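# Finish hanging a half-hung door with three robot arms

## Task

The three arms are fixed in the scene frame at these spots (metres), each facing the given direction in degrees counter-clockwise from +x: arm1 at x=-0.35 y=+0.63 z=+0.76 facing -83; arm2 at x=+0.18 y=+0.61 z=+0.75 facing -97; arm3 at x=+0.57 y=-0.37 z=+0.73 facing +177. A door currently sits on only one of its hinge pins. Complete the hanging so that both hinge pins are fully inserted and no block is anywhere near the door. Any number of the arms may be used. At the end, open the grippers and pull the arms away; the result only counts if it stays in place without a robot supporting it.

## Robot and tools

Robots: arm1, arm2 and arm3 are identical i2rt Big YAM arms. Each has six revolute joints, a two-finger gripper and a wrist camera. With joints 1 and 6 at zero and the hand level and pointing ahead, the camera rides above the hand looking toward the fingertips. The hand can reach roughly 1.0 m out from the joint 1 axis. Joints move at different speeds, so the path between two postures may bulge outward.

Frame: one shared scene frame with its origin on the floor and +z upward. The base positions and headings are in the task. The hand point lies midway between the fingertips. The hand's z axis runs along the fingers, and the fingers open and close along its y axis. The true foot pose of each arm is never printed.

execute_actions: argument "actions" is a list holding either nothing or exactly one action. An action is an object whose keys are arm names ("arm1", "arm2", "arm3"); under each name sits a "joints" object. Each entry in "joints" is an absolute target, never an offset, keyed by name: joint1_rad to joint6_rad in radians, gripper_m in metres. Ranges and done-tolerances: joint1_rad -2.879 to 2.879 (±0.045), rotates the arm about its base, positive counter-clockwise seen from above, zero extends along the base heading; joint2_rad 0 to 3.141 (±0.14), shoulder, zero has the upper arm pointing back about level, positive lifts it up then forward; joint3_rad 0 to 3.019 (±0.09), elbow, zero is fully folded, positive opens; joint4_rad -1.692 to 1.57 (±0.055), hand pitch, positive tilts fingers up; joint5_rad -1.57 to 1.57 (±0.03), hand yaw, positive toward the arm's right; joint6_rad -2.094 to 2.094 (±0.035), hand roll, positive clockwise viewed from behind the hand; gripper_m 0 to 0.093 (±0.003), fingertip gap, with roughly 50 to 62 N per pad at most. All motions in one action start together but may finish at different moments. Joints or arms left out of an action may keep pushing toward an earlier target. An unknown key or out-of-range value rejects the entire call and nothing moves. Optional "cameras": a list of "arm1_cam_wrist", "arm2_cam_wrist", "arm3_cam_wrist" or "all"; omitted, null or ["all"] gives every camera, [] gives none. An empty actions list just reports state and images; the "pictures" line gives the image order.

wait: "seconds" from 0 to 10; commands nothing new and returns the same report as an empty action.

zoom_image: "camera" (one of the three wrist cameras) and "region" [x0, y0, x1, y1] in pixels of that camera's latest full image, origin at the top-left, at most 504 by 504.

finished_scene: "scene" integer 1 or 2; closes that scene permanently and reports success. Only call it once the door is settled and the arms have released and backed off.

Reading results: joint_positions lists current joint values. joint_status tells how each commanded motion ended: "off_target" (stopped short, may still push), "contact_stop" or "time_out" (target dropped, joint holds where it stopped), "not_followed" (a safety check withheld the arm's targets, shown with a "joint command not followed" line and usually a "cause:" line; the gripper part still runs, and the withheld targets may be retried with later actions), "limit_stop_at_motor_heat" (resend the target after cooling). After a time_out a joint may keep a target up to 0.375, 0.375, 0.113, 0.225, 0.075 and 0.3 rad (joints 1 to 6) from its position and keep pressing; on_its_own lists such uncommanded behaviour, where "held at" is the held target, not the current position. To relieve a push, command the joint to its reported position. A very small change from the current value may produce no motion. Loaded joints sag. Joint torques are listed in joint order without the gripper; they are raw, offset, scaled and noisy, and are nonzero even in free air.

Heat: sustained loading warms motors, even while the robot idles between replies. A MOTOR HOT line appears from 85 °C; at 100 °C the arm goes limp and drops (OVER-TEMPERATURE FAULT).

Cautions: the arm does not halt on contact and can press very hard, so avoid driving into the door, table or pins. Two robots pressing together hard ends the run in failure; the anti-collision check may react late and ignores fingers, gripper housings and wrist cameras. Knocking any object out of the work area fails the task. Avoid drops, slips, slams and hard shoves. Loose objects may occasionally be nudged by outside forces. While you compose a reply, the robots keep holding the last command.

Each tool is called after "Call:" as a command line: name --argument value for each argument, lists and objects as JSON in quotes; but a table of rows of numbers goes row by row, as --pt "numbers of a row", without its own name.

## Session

Call:
execute_actions --actions '[]'

Scene clock: 0.00 s.
Joint torques (N m, as the arm reports them, + toward a larger angle): no reading
arm1.joint_positions: joint1_rad=-0.045 joint2_rad=+0.402 joint3_rad=+1.341 joint4_rad=-1.331 joint5_rad=-0.305 joint6_rad=-0.315 gripper_m=+0.095
arm1.joint_status: not commanded
arm1.hand: x=-0.2869 y=+0.4900 z=+1.3223 quat_wxyz=(-0.442, -0.385, -0.730, +0.352) (m; scene frame)
arm2.joint_positions: joint1_rad=+0.081 joint2_rad=+0.426 joint3_rad=+1.486 joint4_rad=-1.455 joint5_rad=-0.031 joint6_rad=-0.119 gripper_m=+0.095
arm2.joint_status: not commanded
arm2.hand: x=+0.1828 y=+0.4887 z=+1.3335 quat_wxyz=(-0.367, -0.560, -0.619, +0.411) (m; scene frame)
arm3.joint_positions: joint1_rad=-0.696 joint2_rad=+0.447 joint3_rad=+1.516 joint4_rad=-1.250 joint5_rad=+0.221 joint6_rad=+0.202 gripper_m=+0.095
arm3.joint_status: not commanded
arm3.hand: x=+0.5066 y=-0.2522 z=+1.3792 quat_wxyz=(-0.253, +0.642, -0.414, -0.593) (m; scene frame)
pictures: arm1_cam_wrist, arm2_cam_wrist, arm3_cam_wrist
Images, in order (width x height): arm1_cam_wrist 616x616, arm2_cam_wrist 616x616, arm3_cam_wrist 616x616.

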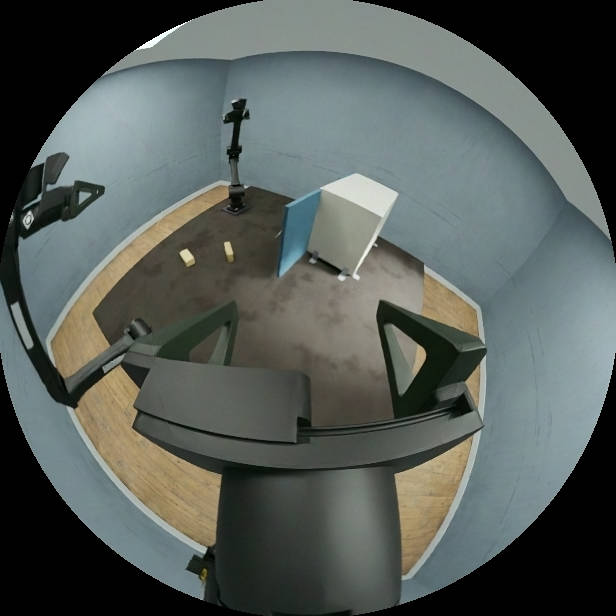

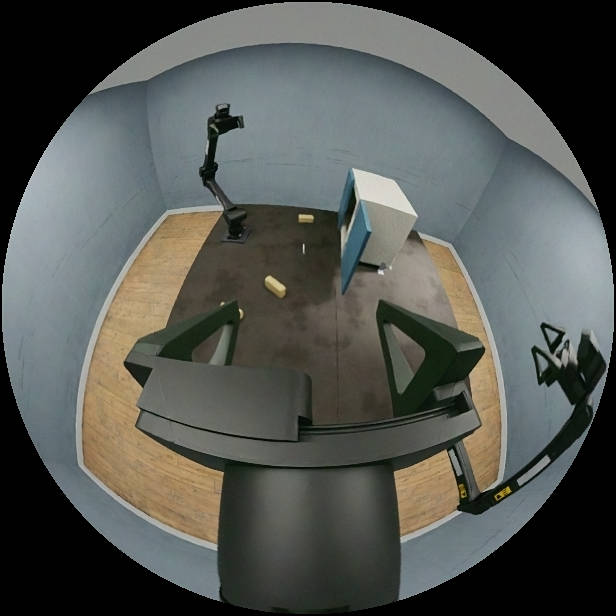

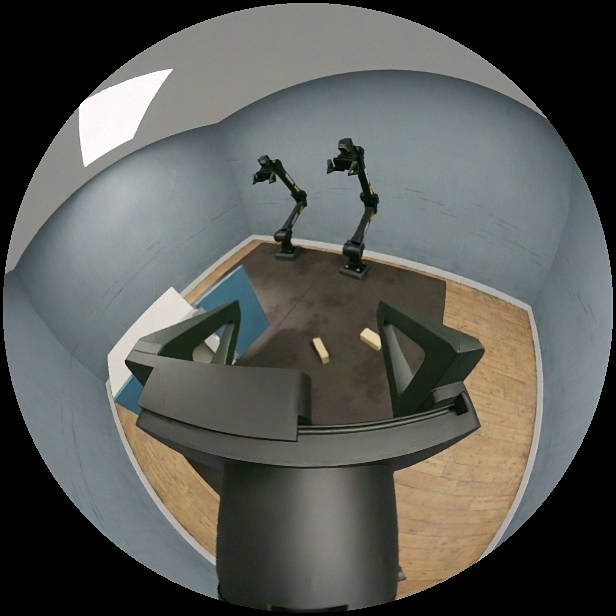

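Call:
execute_actions --actions '[{"arm3":{"joints":{"joint1_rad":-0.15,"joint2_rad":0.8,"joint3_rad":0.9,"joint4_rad":-0.6,"joint5_rad":0,"joint6_rad":0}},"arm2":{"joints":{"joint1_rad":0.2,"joint2_rad":1.2,"joint3_rad":1.2,"joint4_rad":-0.5,"joint5_rad":0,"joint6_rad":0}}}]' --cameras '["arm2_cam_wrist","arm3_cam_wrist"]'

Scene clock: 7.63 s.
Joint torques (N m, as the arm reports them, + toward a larger angle): arm1=[-0.13  5.4   8.38  1.83 -0.1  -0.03] | arm2=[ -0.15 -10.81  10.48   3.35   0.16   0.14] | arm3=[-1.14 -3.   11.98  2.55  0.1  -0.05]
arm1.joint_positions: joint1_rad=-0.045 joint2_rad=+0.402 joint3_rad=+1.341 joint4_rad=-1.331 joint5_rad=-0.305 joint6_rad=-0.315 gripper_m=+0.095
arm1.joint_status: not commanded
arm1.hand: x=-0.2869 y=+0.4900 z=+1.3223 quat_wxyz=(-0.442, -0.385, -0.730, +0.352) (m; scene frame)
arm2.joint_positions: joint1_rad=+0.197 joint2_rad=+1.195 joint3_rad=+1.191 joint4_rad=-0.526 joint5_rad=-0.002 joint6_rad=-0.011 gripper_m=+0.095
arm2.joint_status: all done
arm2.hand: x=+0.2238 y=+0.0707 z=+1.1236 quat_wxyz=(-0.360, -0.587, -0.642, +0.336) (m; scene frame)
arm3.joint_positions: joint1_rad=-0.155 joint2_rad=+0.793 joint3_rad=+0.888 joint4_rad=-0.617 joint5_rad=+0.001 joint6_rad=+0.011 gripper_m=+0.095
arm3.joint_status: all done
arm3.hand: x=+0.1846 y=-0.2848 z=+1.0974 quat_wxyz=(-0.051, +0.858, -0.096, -0.503) (m; scene frame)
pictures: arm2_cam_wrist, arm3_cam_wrist
Images, in order (width x height): arm2_cam_wrist 616x616, arm3_cam_wrist 616x616.

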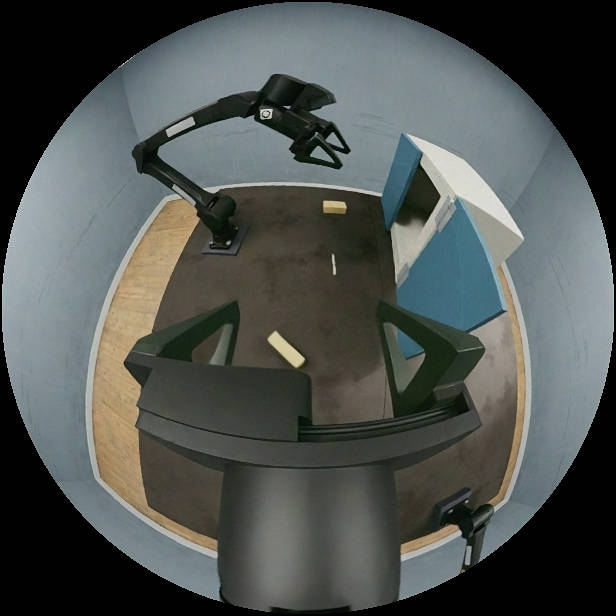

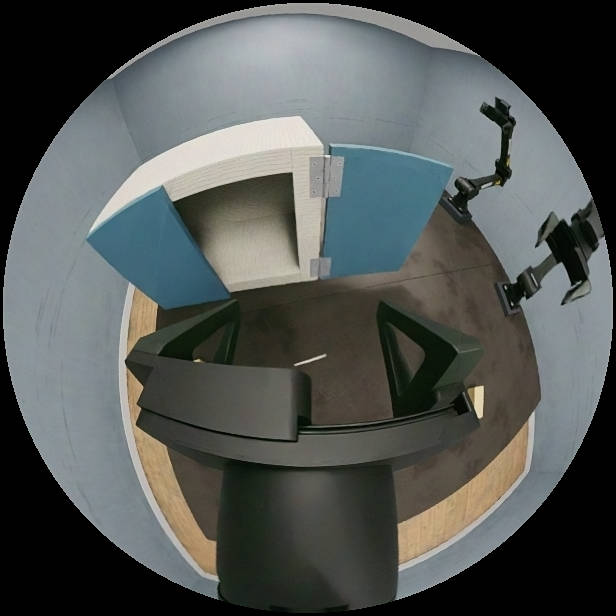

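Call:
zoom_image --camera "arm3_cam_wrist" --region '[280, 130, 380, 290]'

Call:
zoom_image --camera "arm3_cam_wrist" --region '[280, 335, 340, 380]'

Call:
zoom_image --camera "arm2_cam_wrist" --region '[300, 120, 520, 320]'

Region (280, 130, 380, 290) of arm3_cam_wrist's 616x616 image, scaled by 3.150, with more detail than that image has; it fills the left 315 columns of this view, and the rest is white.

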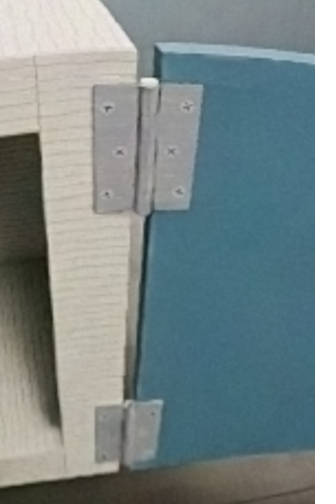

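Region (280, 335, 340, 380) of arm3_cam_wrist's 616x616 image, scaled by 8.400, with more detail than that image has; it fills the top 378 rows of this view, and the rest is white.

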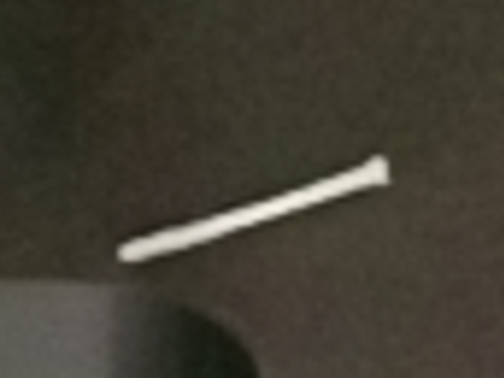

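Region (300, 120, 520, 320) of arm2_cam_wrist's 616x616 image, scaled by 2.291, with more detail than that image has; it fills the top 458 rows of this view, and the rest is white.

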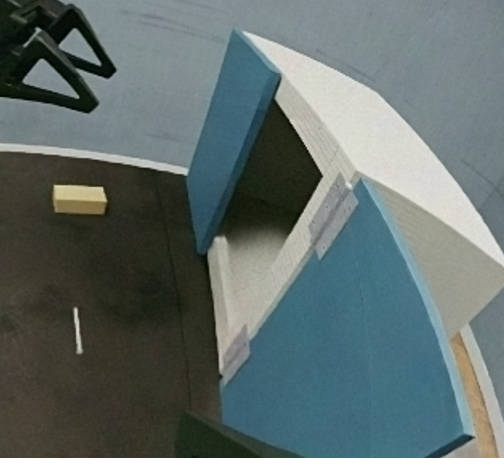

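Call:
zoom_image --camera "arm3_cam_wrist" --region '[300, 245, 345, 290]'

Call:
zoom_image --camera "arm2_cam_wrist" --region '[385, 250, 430, 295]'

Call:
zoom_image --camera "arm2_cam_wrist" --region '[425, 185, 475, 235]'

Call:
execute_actions --actions '[{"arm3":{"joints":{"joint1_rad":-0.209,"joint2_rad":1.68,"joint3_rad":1.10,"joint4_rad":-1.0,"joint5_rad":0,"joint6_rad":1.195,"gripper_m":0.04}}}]' --cameras '["arm2_cam_wrist","arm3_cam_wrist"]'

Region (300, 245, 345, 290) of arm3_cam_wrist's 616x616 image, scaled by 11.200, with more detail than that image has.

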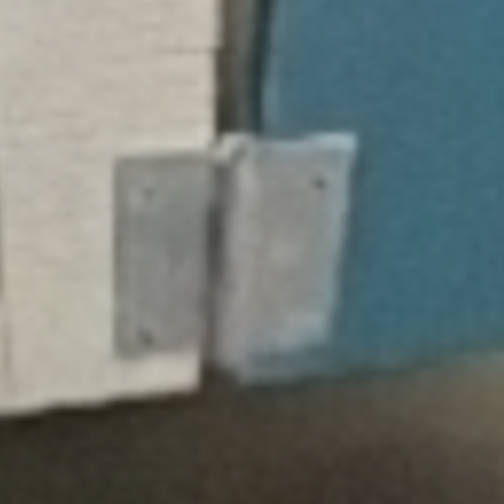

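Region (385, 250, 430, 295) of arm2_cam_wrist's 616x616 image, scaled by 11.200, with more detail than that image has.

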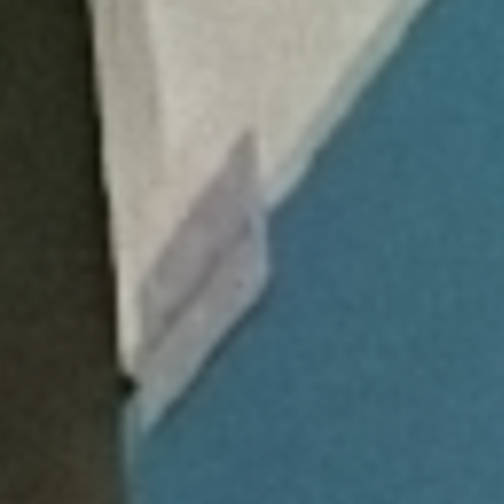

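Region (425, 185, 475, 235) of arm2_cam_wrist's 616x616 image, scaled by 10.080, with more detail than that image has.

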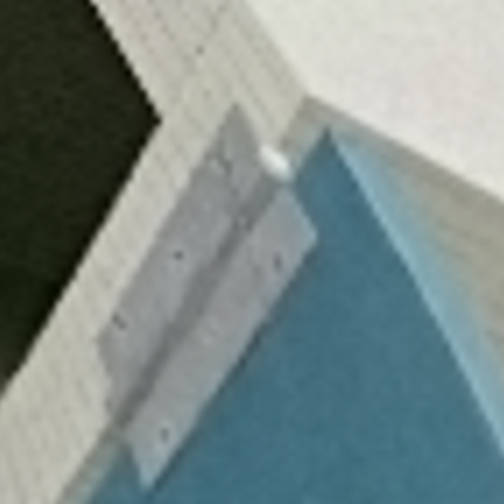

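Scene clock: 60.10 s.
Joint torques (N m, as the arm reports them, + toward a larger angle): arm1=[-0.2   5.25  8.37  1.82 -0.1  -0.02] | arm2=[ -0.26 -11.11  10.39   3.3    0.2    0.15] | arm3=[ -2.15 -12.18   9.07   0.15   0.19   0.14]
arm1.joint_positions: joint1_rad=-0.045 joint2_rad=+0.402 joint3_rad=+1.341 joint4_rad=-1.331 joint5_rad=-0.305 joint6_rad=-0.315 gripper_m=+0.095
arm1.joint_status: not commanded
arm1.hand: x=-0.2869 y=+0.4900 z=+1.3223 quat_wxyz=(-0.442, -0.385, -0.730, +0.352) (m; scene frame)
arm2.joint_positions: joint1_rad=+0.197 joint2_rad=+1.195 joint3_rad=+1.191 joint4_rad=-0.526 joint5_rad=-0.002 joint6_rad=-0.011 gripper_m=+0.095
arm2.joint_status: not commanded
arm2.hand: x=+0.2238 y=+0.0707 z=+1.1236 quat_wxyz=(-0.360, -0.587, -0.642, +0.336) (m; scene frame)
arm3.joint_positions: joint1_rad=-0.202 joint2_rad=+1.680 joint3_rad=+1.087 joint4_rad=-0.991 joint5_rad=+0.001 joint6_rad=+1.183 gripper_m=+0.040
arm3.joint_status: all done
arm3.hand: x=+0.1411 y=-0.2539 z=+0.7764 quat_wxyz=(-0.001, +0.751, -0.660, +0.001) (m; scene frame)
pictures: arm2_cam_wrist, arm3_cam_wrist
Images, in order (width x height): arm2_cam_wrist 616x616, arm3_cam_wrist 616x616.

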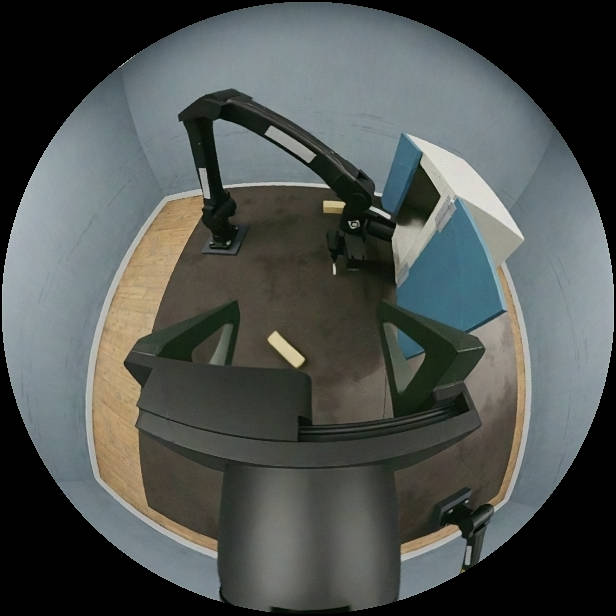

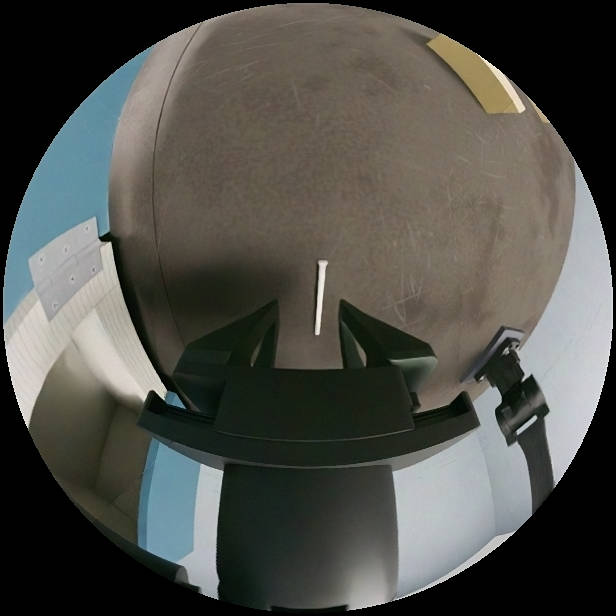

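Call:
execute_actions --actions '[{"arm3":{"joints":{"joint2_rad":1.742,"joint3_rad":1.006,"joint4_rad":-0.845,"joint6_rad":1.235}},"arm1":{"joints":{"joint1_rad":0.3,"joint2_rad":1.0,"joint3_rad":1.0,"joint4_rad":0,"joint5_rad":0,"joint6_rad":0}}}]'

Scene clock: 84.37 s.
Joint torques (N m, as the arm reports them, + toward a larger angle): arm1=[ 0.57 -8.3  12.32  2.55  0.14  0.06] | arm2=[ -0.15 -10.94  10.48   3.28   0.18   0.14] | arm3=[ -2.07 -11.28   7.39   0.92   0.21   0.13]
arm1.joint_positions: joint1_rad=+0.291 joint2_rad=+1.016 joint3_rad=+0.973 joint4_rad=-0.025 joint5_rad=-0.004 joint6_rad=-0.009 gripper_m=+0.095
arm1.joint_status: all done
arm1.hand: x=-0.1425 y=+0.1676 z=+1.2200 quat_wxyz=(-0.574, -0.394, -0.614, +0.373) (m; scene frame)
arm2.joint_positions: joint1_rad=+0.197 joint2_rad=+1.195 joint3_rad=+1.191 joint4_rad=-0.526 joint5_rad=-0.002 joint6_rad=-0.011 gripper_m=+0.095
arm2.joint_status: not commanded
arm2.hand: x=+0.2238 y=+0.0707 z=+1.1236 quat_wxyz=(-0.360, -0.587, -0.642, +0.336) (m; scene frame)
arm3.joint_positions: joint1_rad=-0.202 joint2_rad=+1.729 joint3_rad=+1.005 joint4_rad=-0.856 joint5_rad=+0.000 joint6_rad=+1.224 gripper_m=+0.040
arm3.joint_status: all done
arm3.hand: x=+0.1519 y=-0.2569 z=+0.7310 quat_wxyz=(+0.000, +0.737, -0.676, +0.000) (m; scene frame)
pictures: arm1_cam_wrist, arm2_cam_wrist, arm3_cam_wrist
Images, in order (width x height): arm1_cam_wrist 616x616, arm2_cam_wrist 616x616, arm3_cam_wrist 616x616.

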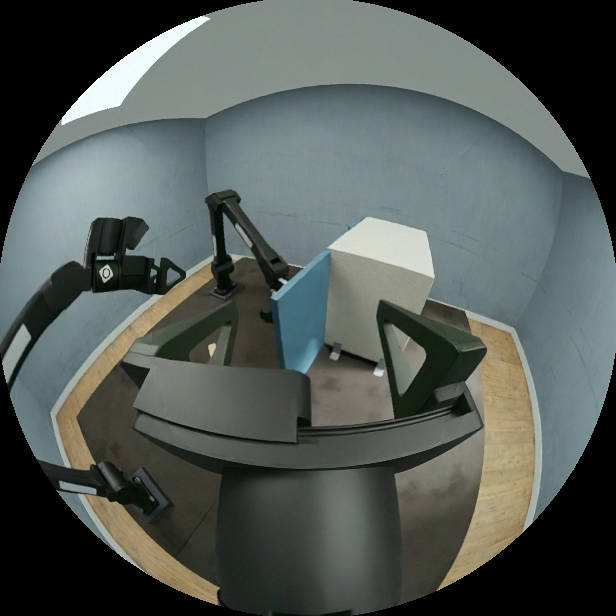

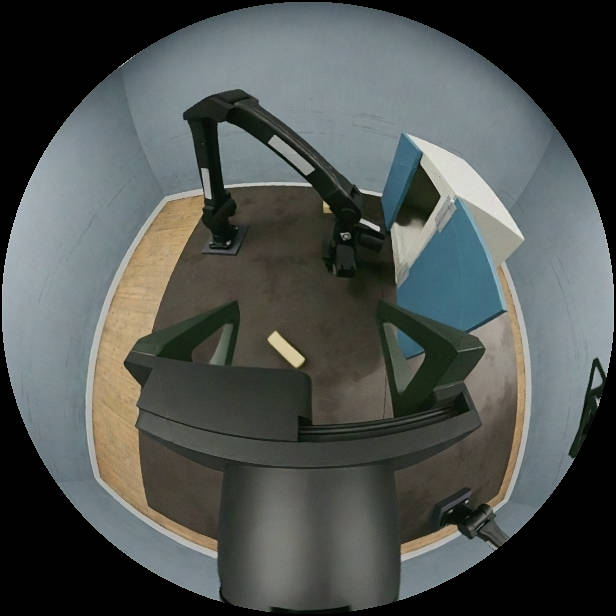

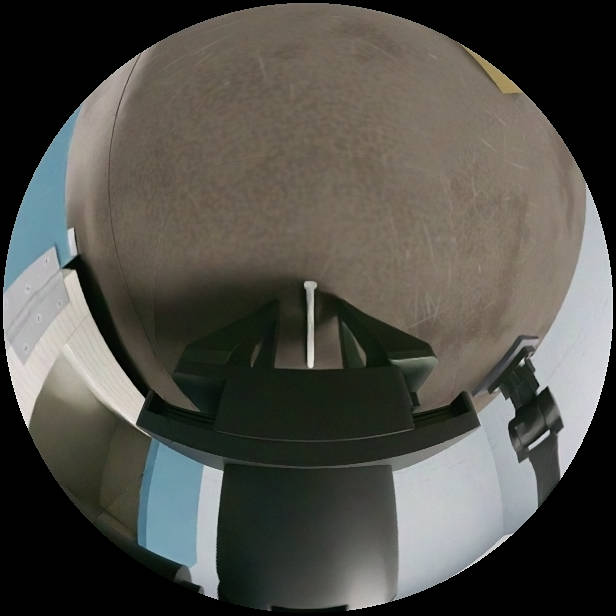

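Call:
execute_actions --actions '[{"arm3":{"joints":{"gripper_m":0.0}}}]' --cameras '["arm3_cam_wrist"]'

Call:
zoom_image --camera "arm3_cam_wrist" --region '[260, 260, 360, 380]'

Scene clock: 90.87 s.
Joint torques (N m, as the arm reports them, + toward a larger angle): arm1=[ 0.64 -8.26 12.28  2.54  0.14  0.06] | arm2=[ -0.08 -11.06  10.58   3.29   0.19   0.13] | arm3=[ -2.12 -11.28   7.4    0.92   0.22   0.13]
arm1.joint_positions: joint1_rad=+0.291 joint2_rad=+1.016 joint3_rad=+0.973 joint4_rad=-0.025 joint5_rad=-0.004 joint6_rad=-0.009 gripper_m=+0.095
arm1.joint_status: not commanded
arm1.hand: x=-0.1425 y=+0.1676 z=+1.2200 quat_wxyz=(-0.574, -0.394, -0.614, +0.373) (m; scene frame)
arm2.joint_positions: joint1_rad=+0.197 joint2_rad=+1.195 joint3_rad=+1.191 joint4_rad=-0.526 joint5_rad=-0.002 joint6_rad=-0.011 gripper_m=+0.095
arm2.joint_status: not commanded
arm2.hand: x=+0.2238 y=+0.0707 z=+1.1236 quat_wxyz=(-0.360, -0.587, -0.642, +0.336) (m; scene frame)
arm3.joint_positions: joint1_rad=-0.202 joint2_rad=+1.729 joint3_rad=+1.005 joint4_rad=-0.856 joint5_rad=+0.000 joint6_rad=+1.224 gripper_m=+0.002
arm3.joint_status: all done
arm3.hand: x=+0.1519 y=-0.2569 z=+0.7310 quat_wxyz=(+0.000, +0.737, -0.676, +0.000) (m; scene frame)
pictures: arm3_cam_wrist
Images, in order (width x height): arm3_cam_wrist 616x616.

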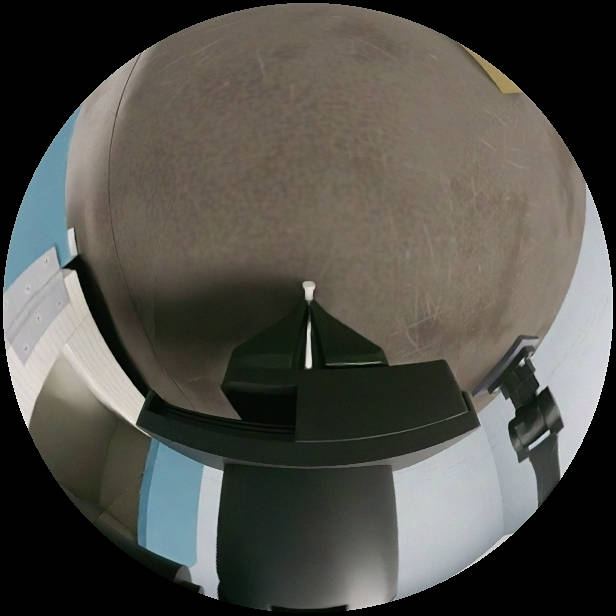

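Region (260, 260, 360, 380) of arm3_cam_wrist's 616x616 image, scaled by 4.200, with more detail than that image has.

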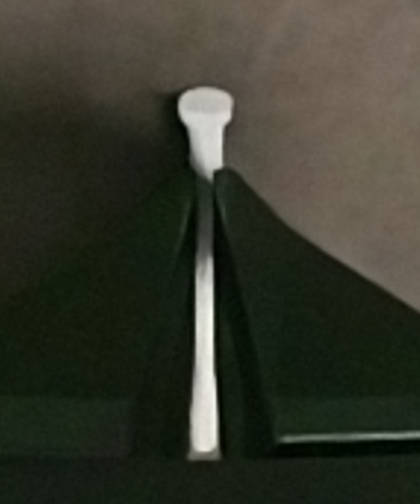

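Call:
execute_actions --actions '[{"arm3":{"joints":{"joint2_rad":1.5}}}]' --cameras '[]'

Call:
execute_actions --actions '[{"arm3":{"joints":{"joint2_rad":1.35,"joint3_rad":0.62,"joint4_rad":0.9,"joint6_rad":-0.01}}}]' --cameras '[]'

Call:
execute_actions --actions '[{"arm3":{"joints":{"joint2_rad":1.655,"joint4_rad":1.1}},"arm2":{"joints":{"joint1_rad":0.237,"joint2_rad":1.86,"joint3_rad":0.953,"joint4_rad":1.115,"joint5_rad":0.6}}}]'

Scene clock: 130.50 s.
Joint torques (N m, as the arm reports them, + toward a larger angle): arm1=[ 0.51 -8.3  12.3   2.57  0.15  0.06] | arm2=[ -0.3  -10.95  10.46   3.28   0.17   0.14] | arm3=[-2.02 -9.84  9.74  1.27  0.21  0.12]
arm1.joint_positions: joint1_rad=+0.291 joint2_rad=+1.016 joint3_rad=+0.973 joint4_rad=-0.025 joint5_rad=-0.004 joint6_rad=-0.009 gripper_m=+0.095
arm1.joint_status: not commanded
arm1.hand: x=-0.1425 y=+0.1676 z=+1.2200 quat_wxyz=(-0.574, -0.394, -0.614, +0.373) (m; scene frame)
arm2.joint_positions: joint1_rad=+0.197 joint2_rad=+1.195 joint3_rad=+1.191 joint4_rad=-0.526 joint5_rad=-0.002 joint6_rad=-0.011 gripper_m=+0.095
arm2.joint_status: not commanded
arm2.hand: x=+0.2238 y=+0.0707 z=+1.1236 quat_wxyz=(-0.360, -0.587, -0.642, +0.336) (m; scene frame)
arm3.joint_positions: joint1_rad=-0.202 joint2_rad=+1.489 joint3_rad=+0.996 joint4_rad=-0.855 joint5_rad=+0.000 joint6_rad=+1.224 gripper_m=+0.002
arm3.joint_status: all done
arm3.hand: x=+0.1368 y=-0.2529 z=+0.8291 quat_wxyz=(+0.054, +0.732, -0.671, -0.103) (m; scene frame)
pictures: none
No camera images: the call's "cameras" was empty. Leave "cameras" out to get every camera's image.

Scene clock: 132.50 s.
Joint torques (N m, as the arm reports them, + toward a larger angle): arm1=[ 0.47 -8.34 12.29  2.56  0.14  0.06] | arm2=[ -0.28 -10.82  10.46   3.34   0.2    0.14] | arm3=[-2.09 -8.25 10.15  2.69  0.11 -0.05]
arm1.joint_positions: joint1_rad=+0.291 joint2_rad=+1.016 joint3_rad=+0.973 joint4_rad=-0.025 joint5_rad=-0.004 joint6_rad=-0.009 gripper_m=+0.095
arm1.joint_status: not commanded
arm1.hand: x=-0.1425 y=+0.1676 z=+1.2200 quat_wxyz=(-0.574, -0.394, -0.614, +0.373) (m; scene frame)
arm2.joint_positions: joint1_rad=+0.197 joint2_rad=+1.195 joint3_rad=+1.191 joint4_rad=-0.526 joint5_rad=-0.002 joint6_rad=-0.011 gripper_m=+0.095
arm2.joint_status: not commanded
arm2.hand: x=+0.2238 y=+0.0707 z=+1.1236 quat_wxyz=(-0.360, -0.587, -0.642, +0.336) (m; scene frame)
arm3.joint_positions: joint1_rad=-0.202 joint2_rad=+1.350 joint3_rad=+0.602 joint4_rad=+0.881 joint5_rad=+0.000 joint6_rad=+0.001 gripper_m=+0.002
arm3.joint_status: all done
arm3.hand: x=+0.0615 y=-0.2328 z=+1.0244 quat_wxyz=(-0.097, +0.649, -0.085, -0.749) (m; scene frame)
pictures: none
No camera images: the call's "cameras" was empty. Leave "cameras" out to get every camera's image.

Scene clock: 134.33 s.
Joint torques (N m, as the arm reports them, + toward a larger angle): arm1=[ 0.5  -8.26 12.28  2.57  0.14  0.06] | arm2=[ -0.36 -18.19   7.5    3.17   0.05   0.11] | arm3=[ -2.02 -11.18   8.05   2.75   0.1   -0.06]
arm1.joint_positions: joint1_rad=+0.291 joint2_rad=+1.016 joint3_rad=+0.973 joint4_rad=-0.025 joint5_rad=-0.004 joint6_rad=-0.009 gripper_m=+0.095
arm1.joint_status: not commanded
arm1.hand: x=-0.1425 y=+0.1676 z=+1.2200 quat_wxyz=(-0.574, -0.394, -0.614, +0.373) (m; scene frame)
arm2.joint_positions: joint1_rad=+0.236 joint2_rad=+1.852 joint3_rad=+0.939 joint4_rad=+1.090 joint5_rad=+0.597 joint6_rad=-0.011 gripper_m=+0.095
arm2.joint_status: all done
arm2.hand: x=+0.1595 y=-0.0345 z=+0.9516 quat_wxyz=(-0.415, -0.577, -0.315, +0.629) (m; scene frame)
arm3.joint_positions: joint1_rad=-0.202 joint2_rad=+1.663 joint3_rad=+0.602 joint4_rad=+1.081 joint5_rad=+0.000 joint6_rad=+0.001 gripper_m=+0.002
arm3.joint_status: all done
arm3.hand: x=+0.0336 y=-0.2254 z=+0.9099 quat_wxyz=(-0.092, +0.691, -0.091, -0.712) (m; scene frame)
pictures: arm1_cam_wrist, arm2_cam_wrist, arm3_cam_wrist
Images, in order (width x height): arm1_cam_wrist 616x616, arm2_cam_wrist 616x616, arm3_cam_wrist 616x616.

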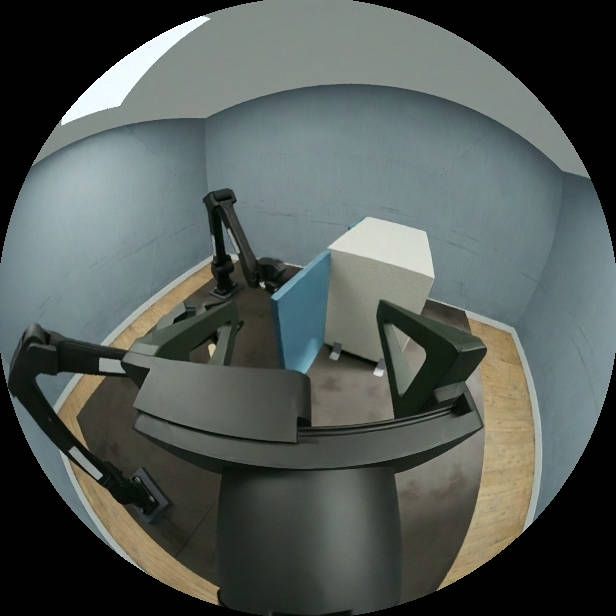

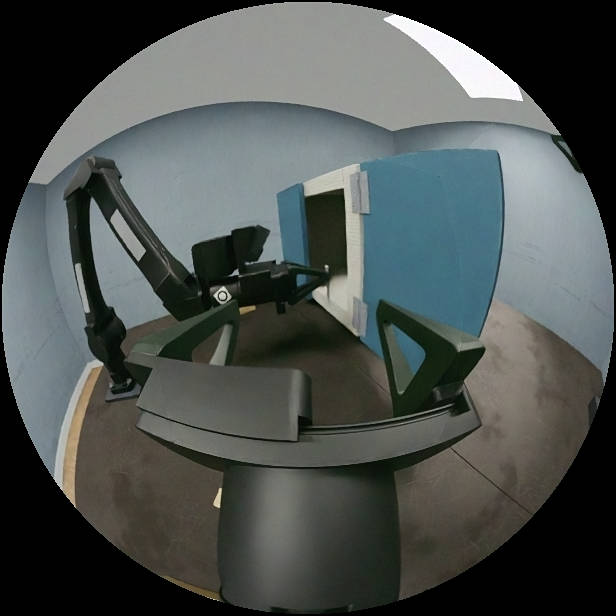

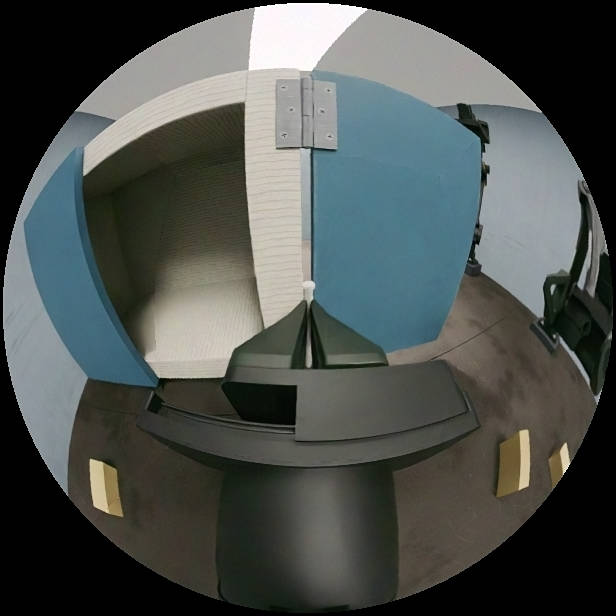

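Call:
zoom_image --camera "arm2_cam_wrist" --region '[290, 250, 390, 345]'

Call:
zoom_image --camera "arm3_cam_wrist" --region '[265, 60, 350, 165]'

Call:
zoom_image --camera "arm2_cam_wrist" --region '[335, 160, 395, 225]'

Region (290, 250, 390, 345) of arm2_cam_wrist's 616x616 image, scaled by 5.040, with more detail than that image has; it fills the top 479 rows of this view, and the rest is white.

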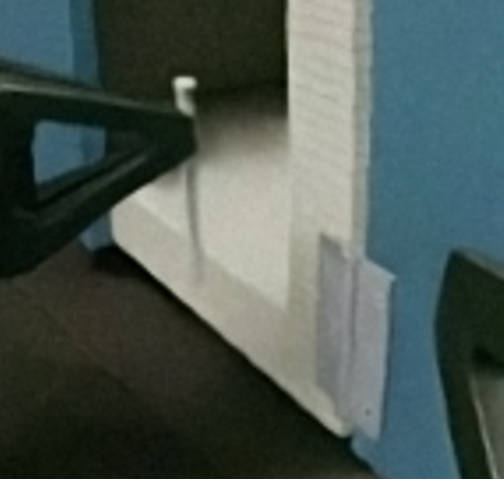

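Region (265, 60, 350, 165) of arm3_cam_wrist's 616x616 image, scaled by 4.800, with more detail than that image has; it fills the left 408 columns of this view, and the rest is white.

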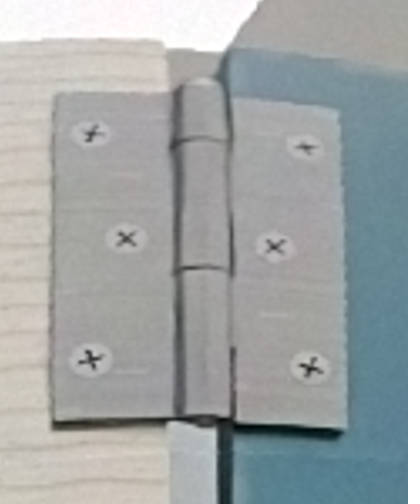

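Region (335, 160, 395, 225) of arm2_cam_wrist's 616x616 image, scaled by 7.754, with more detail than that image has; it fills the left 465 columns of this view, and the rest is white.

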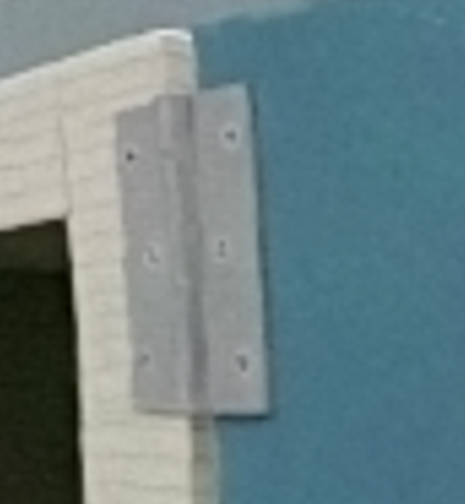

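Call:
execute_actions --actions '[{"arm3":{"joints":{"joint2_rad":1.71,"joint3_rad":0.82,"joint4_rad":0.905}},"arm2":{"joints":{"joint5_rad":0.8}}}]' --cameras '["arm2_cam_wrist","arm3_cam_wrist"]'

Call:
zoom_image --camera "arm2_cam_wrist" --region '[270, 240, 370, 345]'

Call:
zoom_image --camera "arm3_cam_wrist" --region '[260, 240, 360, 380]'

Scene clock: 177.67 s.
Joint torques (N m, as the arm reports them, + toward a larger angle): arm1=[ 0.55 -8.26 12.28  2.56  0.14  0.06] | arm2=[ -0.03 -17.56   7.52   3.05   0.08   0.12] | arm3=[ -2.12 -12.02   9.63   1.66   0.11  -0.05]
arm1.joint_positions: joint1_rad=+0.291 joint2_rad=+1.016 joint3_rad=+0.973 joint4_rad=-0.025 joint5_rad=-0.004 joint6_rad=-0.009 gripper_m=+0.095
arm1.joint_status: not commanded
arm1.hand: x=-0.1425 y=+0.1676 z=+1.2200 quat_wxyz=(-0.574, -0.394, -0.614, +0.373) (m; scene frame)
arm2.joint_positions: joint1_rad=+0.236 joint2_rad=+1.852 joint3_rad=+0.939 joint4_rad=+1.090 joint5_rad=+0.797 joint6_rad=-0.011 gripper_m=+0.095
arm2.joint_status: all done
arm2.hand: x=+0.1309 y=-0.0160 z=+0.9480 quat_wxyz=(-0.355, -0.616, -0.251, +0.657) (m; scene frame)
arm3.joint_positions: joint1_rad=-0.202 joint2_rad=+1.706 joint3_rad=+0.796 joint4_rad=+0.915 joint5_rad=+0.000 joint6_rad=+0.001 gripper_m=+0.002
arm3.joint_status: all done
arm3.hand: x=-0.0279 y=-0.2091 z=+0.9336 quat_wxyz=(-0.092, +0.696, -0.091, -0.706) (m; scene frame)
pictures: arm2_cam_wrist, arm3_cam_wrist
Images, in order (width x height): arm2_cam_wrist 616x616, arm3_cam_wrist 616x616.

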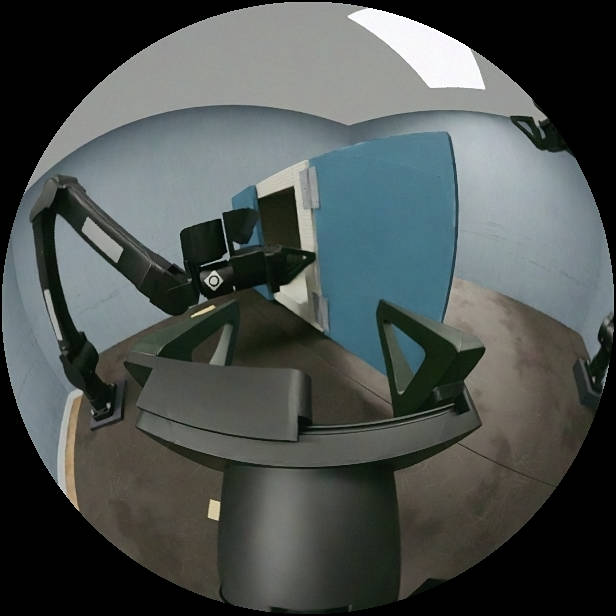

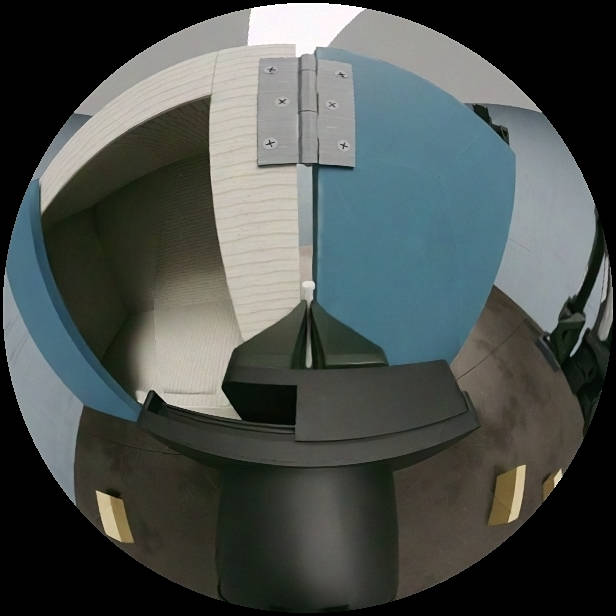

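Region (270, 240, 370, 345) of arm2_cam_wrist's 616x616 image, scaled by 4.800, with more detail than that image has; it fills the left 480 columns of this view, and the rest is white.

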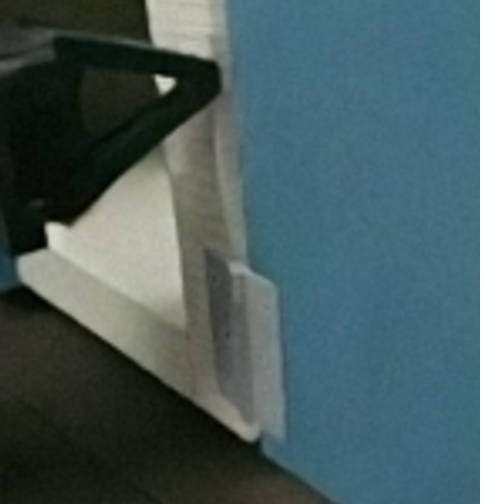

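Region (260, 240, 360, 380) of arm3_cam_wrist's 616x616 image, scaled by 3.600, with more detail than that image has; it fills the left 360 columns of this view, and the rest is white.

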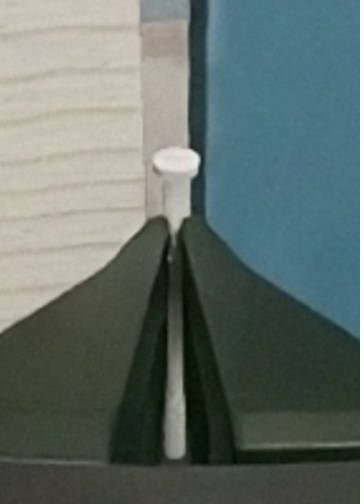

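Call:
zoom_image --camera "arm2_cam_wrist" --region '[300, 240, 340, 310]'

Call:
zoom_image --camera "arm3_cam_wrist" --region '[260, 40, 360, 180]'

Region (300, 240, 340, 310) of arm2_cam_wrist's 616x616 image, scaled by 7.200, with more detail than that image has; it fills the left 288 columns of this view, and the rest is white.

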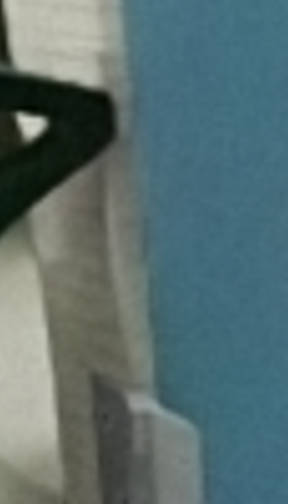

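Region (260, 40, 360, 180) of arm3_cam_wrist's 616x616 image, scaled by 3.600, with more detail than that image has; it fills the left 360 columns of this view, and the rest is white.

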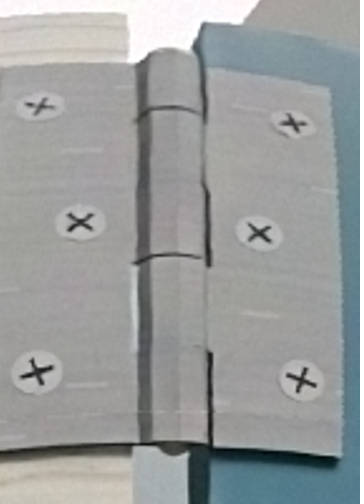

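Call:
execute_actions --actions '[{"arm3":{"joints":{"joint2_rad":1.752,"joint3_rad":0.837}}}]' --cameras '["arm2_cam_wrist","arm3_cam_wrist"]'

Call:
zoom_image --camera "arm2_cam_wrist" --region '[300, 240, 340, 310]'

Call:
zoom_image --camera "arm3_cam_wrist" --region '[270, 260, 350, 380]'

Scene clock: 198.73 s.
Joint torques (N m, as the arm reports them, + toward a larger angle): arm1=[ 0.55 -8.39 12.28  2.54  0.14  0.07] | arm2=[ -0.61 -17.79   7.45   3.09   0.06   0.14] | arm3=[ -2.13 -12.    10.36   1.71   0.1   -0.05]
arm1.joint_positions: joint1_rad=+0.291 joint2_rad=+1.016 joint3_rad=+0.973 joint4_rad=-0.025 joint5_rad=-0.004 joint6_rad=-0.009 gripper_m=+0.095
arm1.joint_status: not commanded
arm1.hand: x=-0.1425 y=+0.1676 z=+1.2200 quat_wxyz=(-0.574, -0.394, -0.614, +0.373) (m; scene frame)
arm2.joint_positions: joint1_rad=+0.236 joint2_rad=+1.852 joint3_rad=+0.939 joint4_rad=+1.090 joint5_rad=+0.797 joint6_rad=-0.011 gripper_m=+0.095
arm2.joint_status: not commanded
arm2.hand: x=+0.1309 y=-0.0160 z=+0.9480 quat_wxyz=(-0.355, -0.616, -0.251, +0.657) (m; scene frame)
arm3.joint_positions: joint1_rad=-0.202 joint2_rad=+1.743 joint3_rad=+0.802 joint4_rad=+0.913 joint5_rad=+0.000 joint6_rad=+0.001 gripper_m=+0.002
arm3.joint_status: all done
arm3.hand: x=-0.0319 y=-0.2081 z=+0.9139 quat_wxyz=(-0.090, +0.707, -0.093, -0.695) (m; scene frame)
pictures: arm2_cam_wrist, arm3_cam_wrist
Images, in order (width x height): arm2_cam_wrist 616x616, arm3_cam_wrist 616x616.

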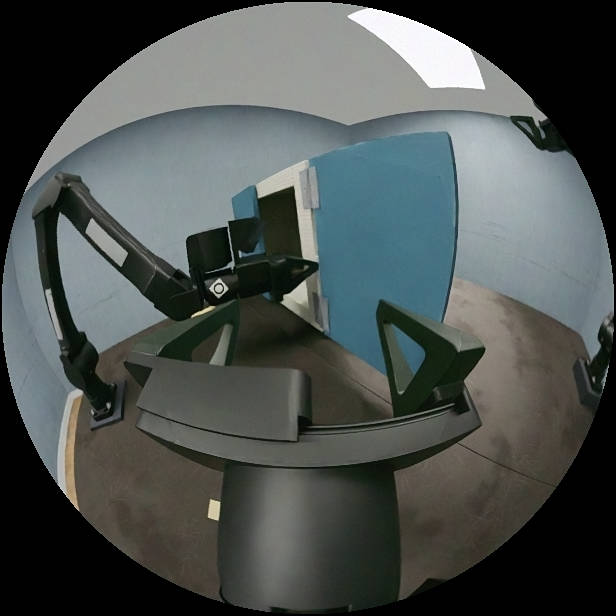

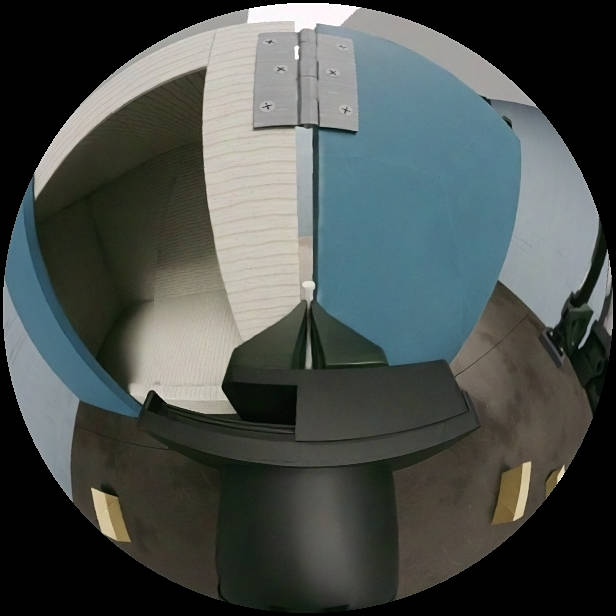

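Region (300, 240, 340, 310) of arm2_cam_wrist's 616x616 image, scaled by 7.200, with more detail than that image has; it fills the left 288 columns of this view, and the rest is white.

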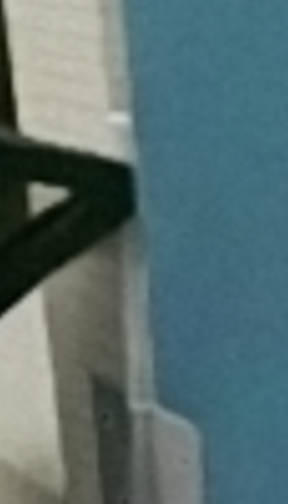

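Region (270, 260, 350, 380) of arm3_cam_wrist's 616x616 image, scaled by 4.200, with more detail than that image has.

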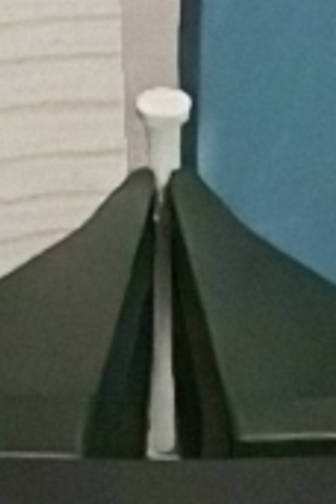

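Call:
execute_actions --actions '[{"arm3":{"joints":{"joint3_rad":0.85,"joint4_rad":0.945}}}]' --cameras '["arm2_cam_wrist"]'

Call:
zoom_image --camera "arm2_cam_wrist" --region '[305, 250, 335, 310]'

Scene clock: 206.97 s.
Joint torques (N m, as the arm reports them, + toward a larger angle): arm1=[ 0.52 -8.34 12.28  2.54  0.14  0.05] | arm2=[ -0.47 -17.83   7.4    3.12   0.1    0.11] | arm3=[ -2.02 -11.96  10.73   2.85   0.1   -0.04]
arm1.joint_positions: joint1_rad=+0.291 joint2_rad=+1.016 joint3_rad=+0.973 joint4_rad=-0.025 joint5_rad=-0.004 joint6_rad=-0.009 gripper_m=+0.095
arm1.joint_status: not commanded
arm1.hand: x=-0.1425 y=+0.1676 z=+1.2200 quat_wxyz=(-0.574, -0.394, -0.614, +0.373) (m; scene frame)
arm2.joint_positions: joint1_rad=+0.236 joint2_rad=+1.852 joint3_rad=+0.939 joint4_rad=+1.090 joint5_rad=+0.797 joint6_rad=-0.011 gripper_m=+0.095
arm2.joint_status: not commanded
arm2.hand: x=+0.1309 y=-0.0160 z=+0.9480 quat_wxyz=(-0.355, -0.616, -0.251, +0.657) (m; scene frame)
arm3.joint_positions: joint1_rad=-0.202 joint2_rad=+1.743 joint3_rad=+0.811 joint4_rad=+0.923 joint5_rad=+0.000 joint6_rad=+0.000 gripper_m=+0.002
arm3.joint_status: all done
arm3.hand: x=-0.0344 y=-0.2074 z=+0.9202 quat_wxyz=(-0.091, +0.701, -0.092, -0.701) (m; scene frame)
pictures: arm2_cam_wrist
Images, in order (width x height): arm2_cam_wrist 616x616.

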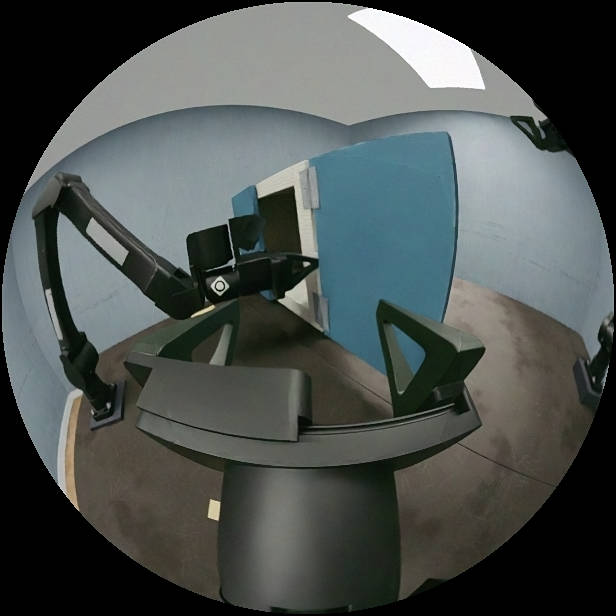

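Region (305, 250, 335, 310) of arm2_cam_wrist's 616x616 image, scaled by 8.400, with more detail than that image has.

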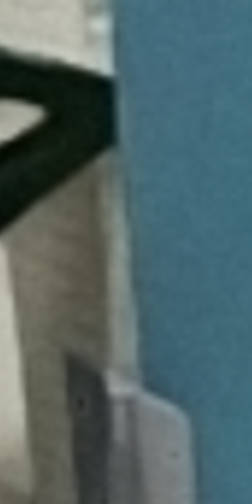

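Call:
execute_actions --actions '[{"arm3":{"joints":{"joint2_rad":1.79,"joint4_rad":0.98}}}]' --cameras '["arm2_cam_wrist","arm3_cam_wrist"]'

Call:
zoom_image --camera "arm2_cam_wrist" --region '[305, 250, 335, 310]'

Call:
zoom_image --camera "arm3_cam_wrist" --region '[270, 260, 350, 380]'

Scene clock: 217.93 s.
Joint torques (N m, as the arm reports them, + toward a larger angle): arm1=[ 0.53 -8.31 12.29  2.58  0.13  0.05] | arm2=[ -0.67 -17.86   7.43   3.06   0.08   0.11] | arm3=[ -2.04 -10.71  10.57   2.42   0.09  -0.04]
arm1.joint_positions: joint1_rad=+0.291 joint2_rad=+1.016 joint3_rad=+0.973 joint4_rad=-0.025 joint5_rad=-0.004 joint6_rad=-0.009 gripper_m=+0.095
arm1.joint_status: not commanded
arm1.hand: x=-0.1425 y=+0.1676 z=+1.2200 quat_wxyz=(-0.574, -0.394, -0.614, +0.373) (m; scene frame)
arm2.joint_positions: joint1_rad=+0.236 joint2_rad=+1.852 joint3_rad=+0.939 joint4_rad=+1.090 joint5_rad=+0.797 joint6_rad=-0.011 gripper_m=+0.095
arm2.joint_status: not commanded
arm2.hand: x=+0.1309 y=-0.0160 z=+0.9480 quat_wxyz=(-0.355, -0.616, -0.251, +0.657) (m; scene frame)
arm3.joint_positions: joint1_rad=-0.202 joint2_rad=+1.763 joint3_rad=+0.811 joint4_rad=+0.969 joint5_rad=+0.000 joint6_rad=-0.001 gripper_m=+0.002
arm3.joint_status: all done
arm3.hand: x=-0.0354 y=-0.2071 z=+0.9195 quat_wxyz=(-0.093, +0.692, -0.090, -0.710) (m; scene frame)
pictures: arm2_cam_wrist, arm3_cam_wrist
Images, in order (width x height): arm2_cam_wrist 616x616, arm3_cam_wrist 616x616.

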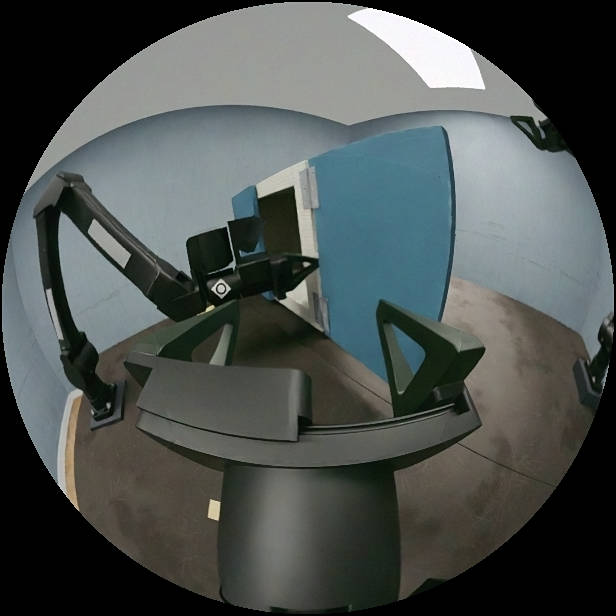

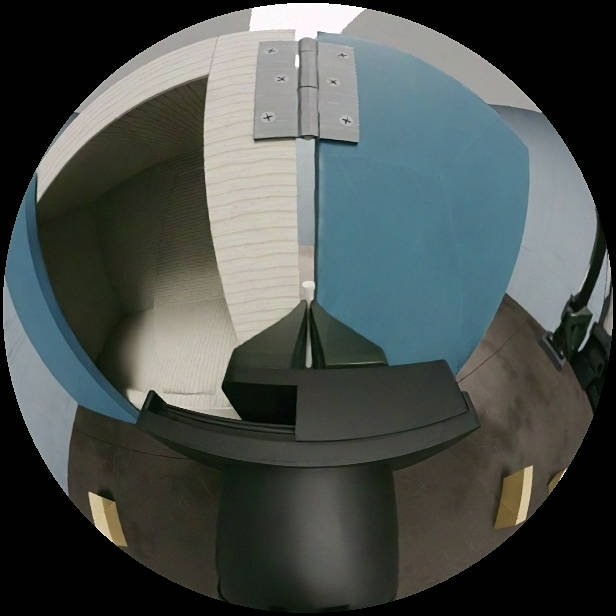

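Region (305, 250, 335, 310) of arm2_cam_wrist's 616x616 image, scaled by 8.400, with more detail than that image has.

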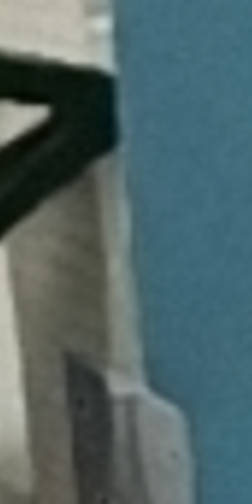

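Region (270, 260, 350, 380) of arm3_cam_wrist's 616x616 image, scaled by 4.200, with more detail than that image has.

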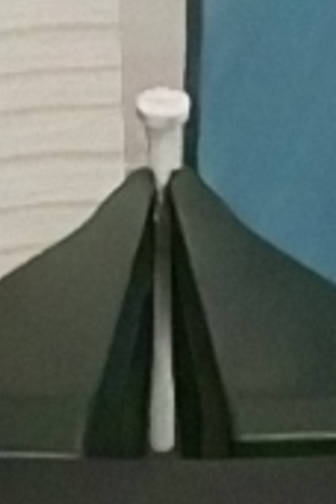

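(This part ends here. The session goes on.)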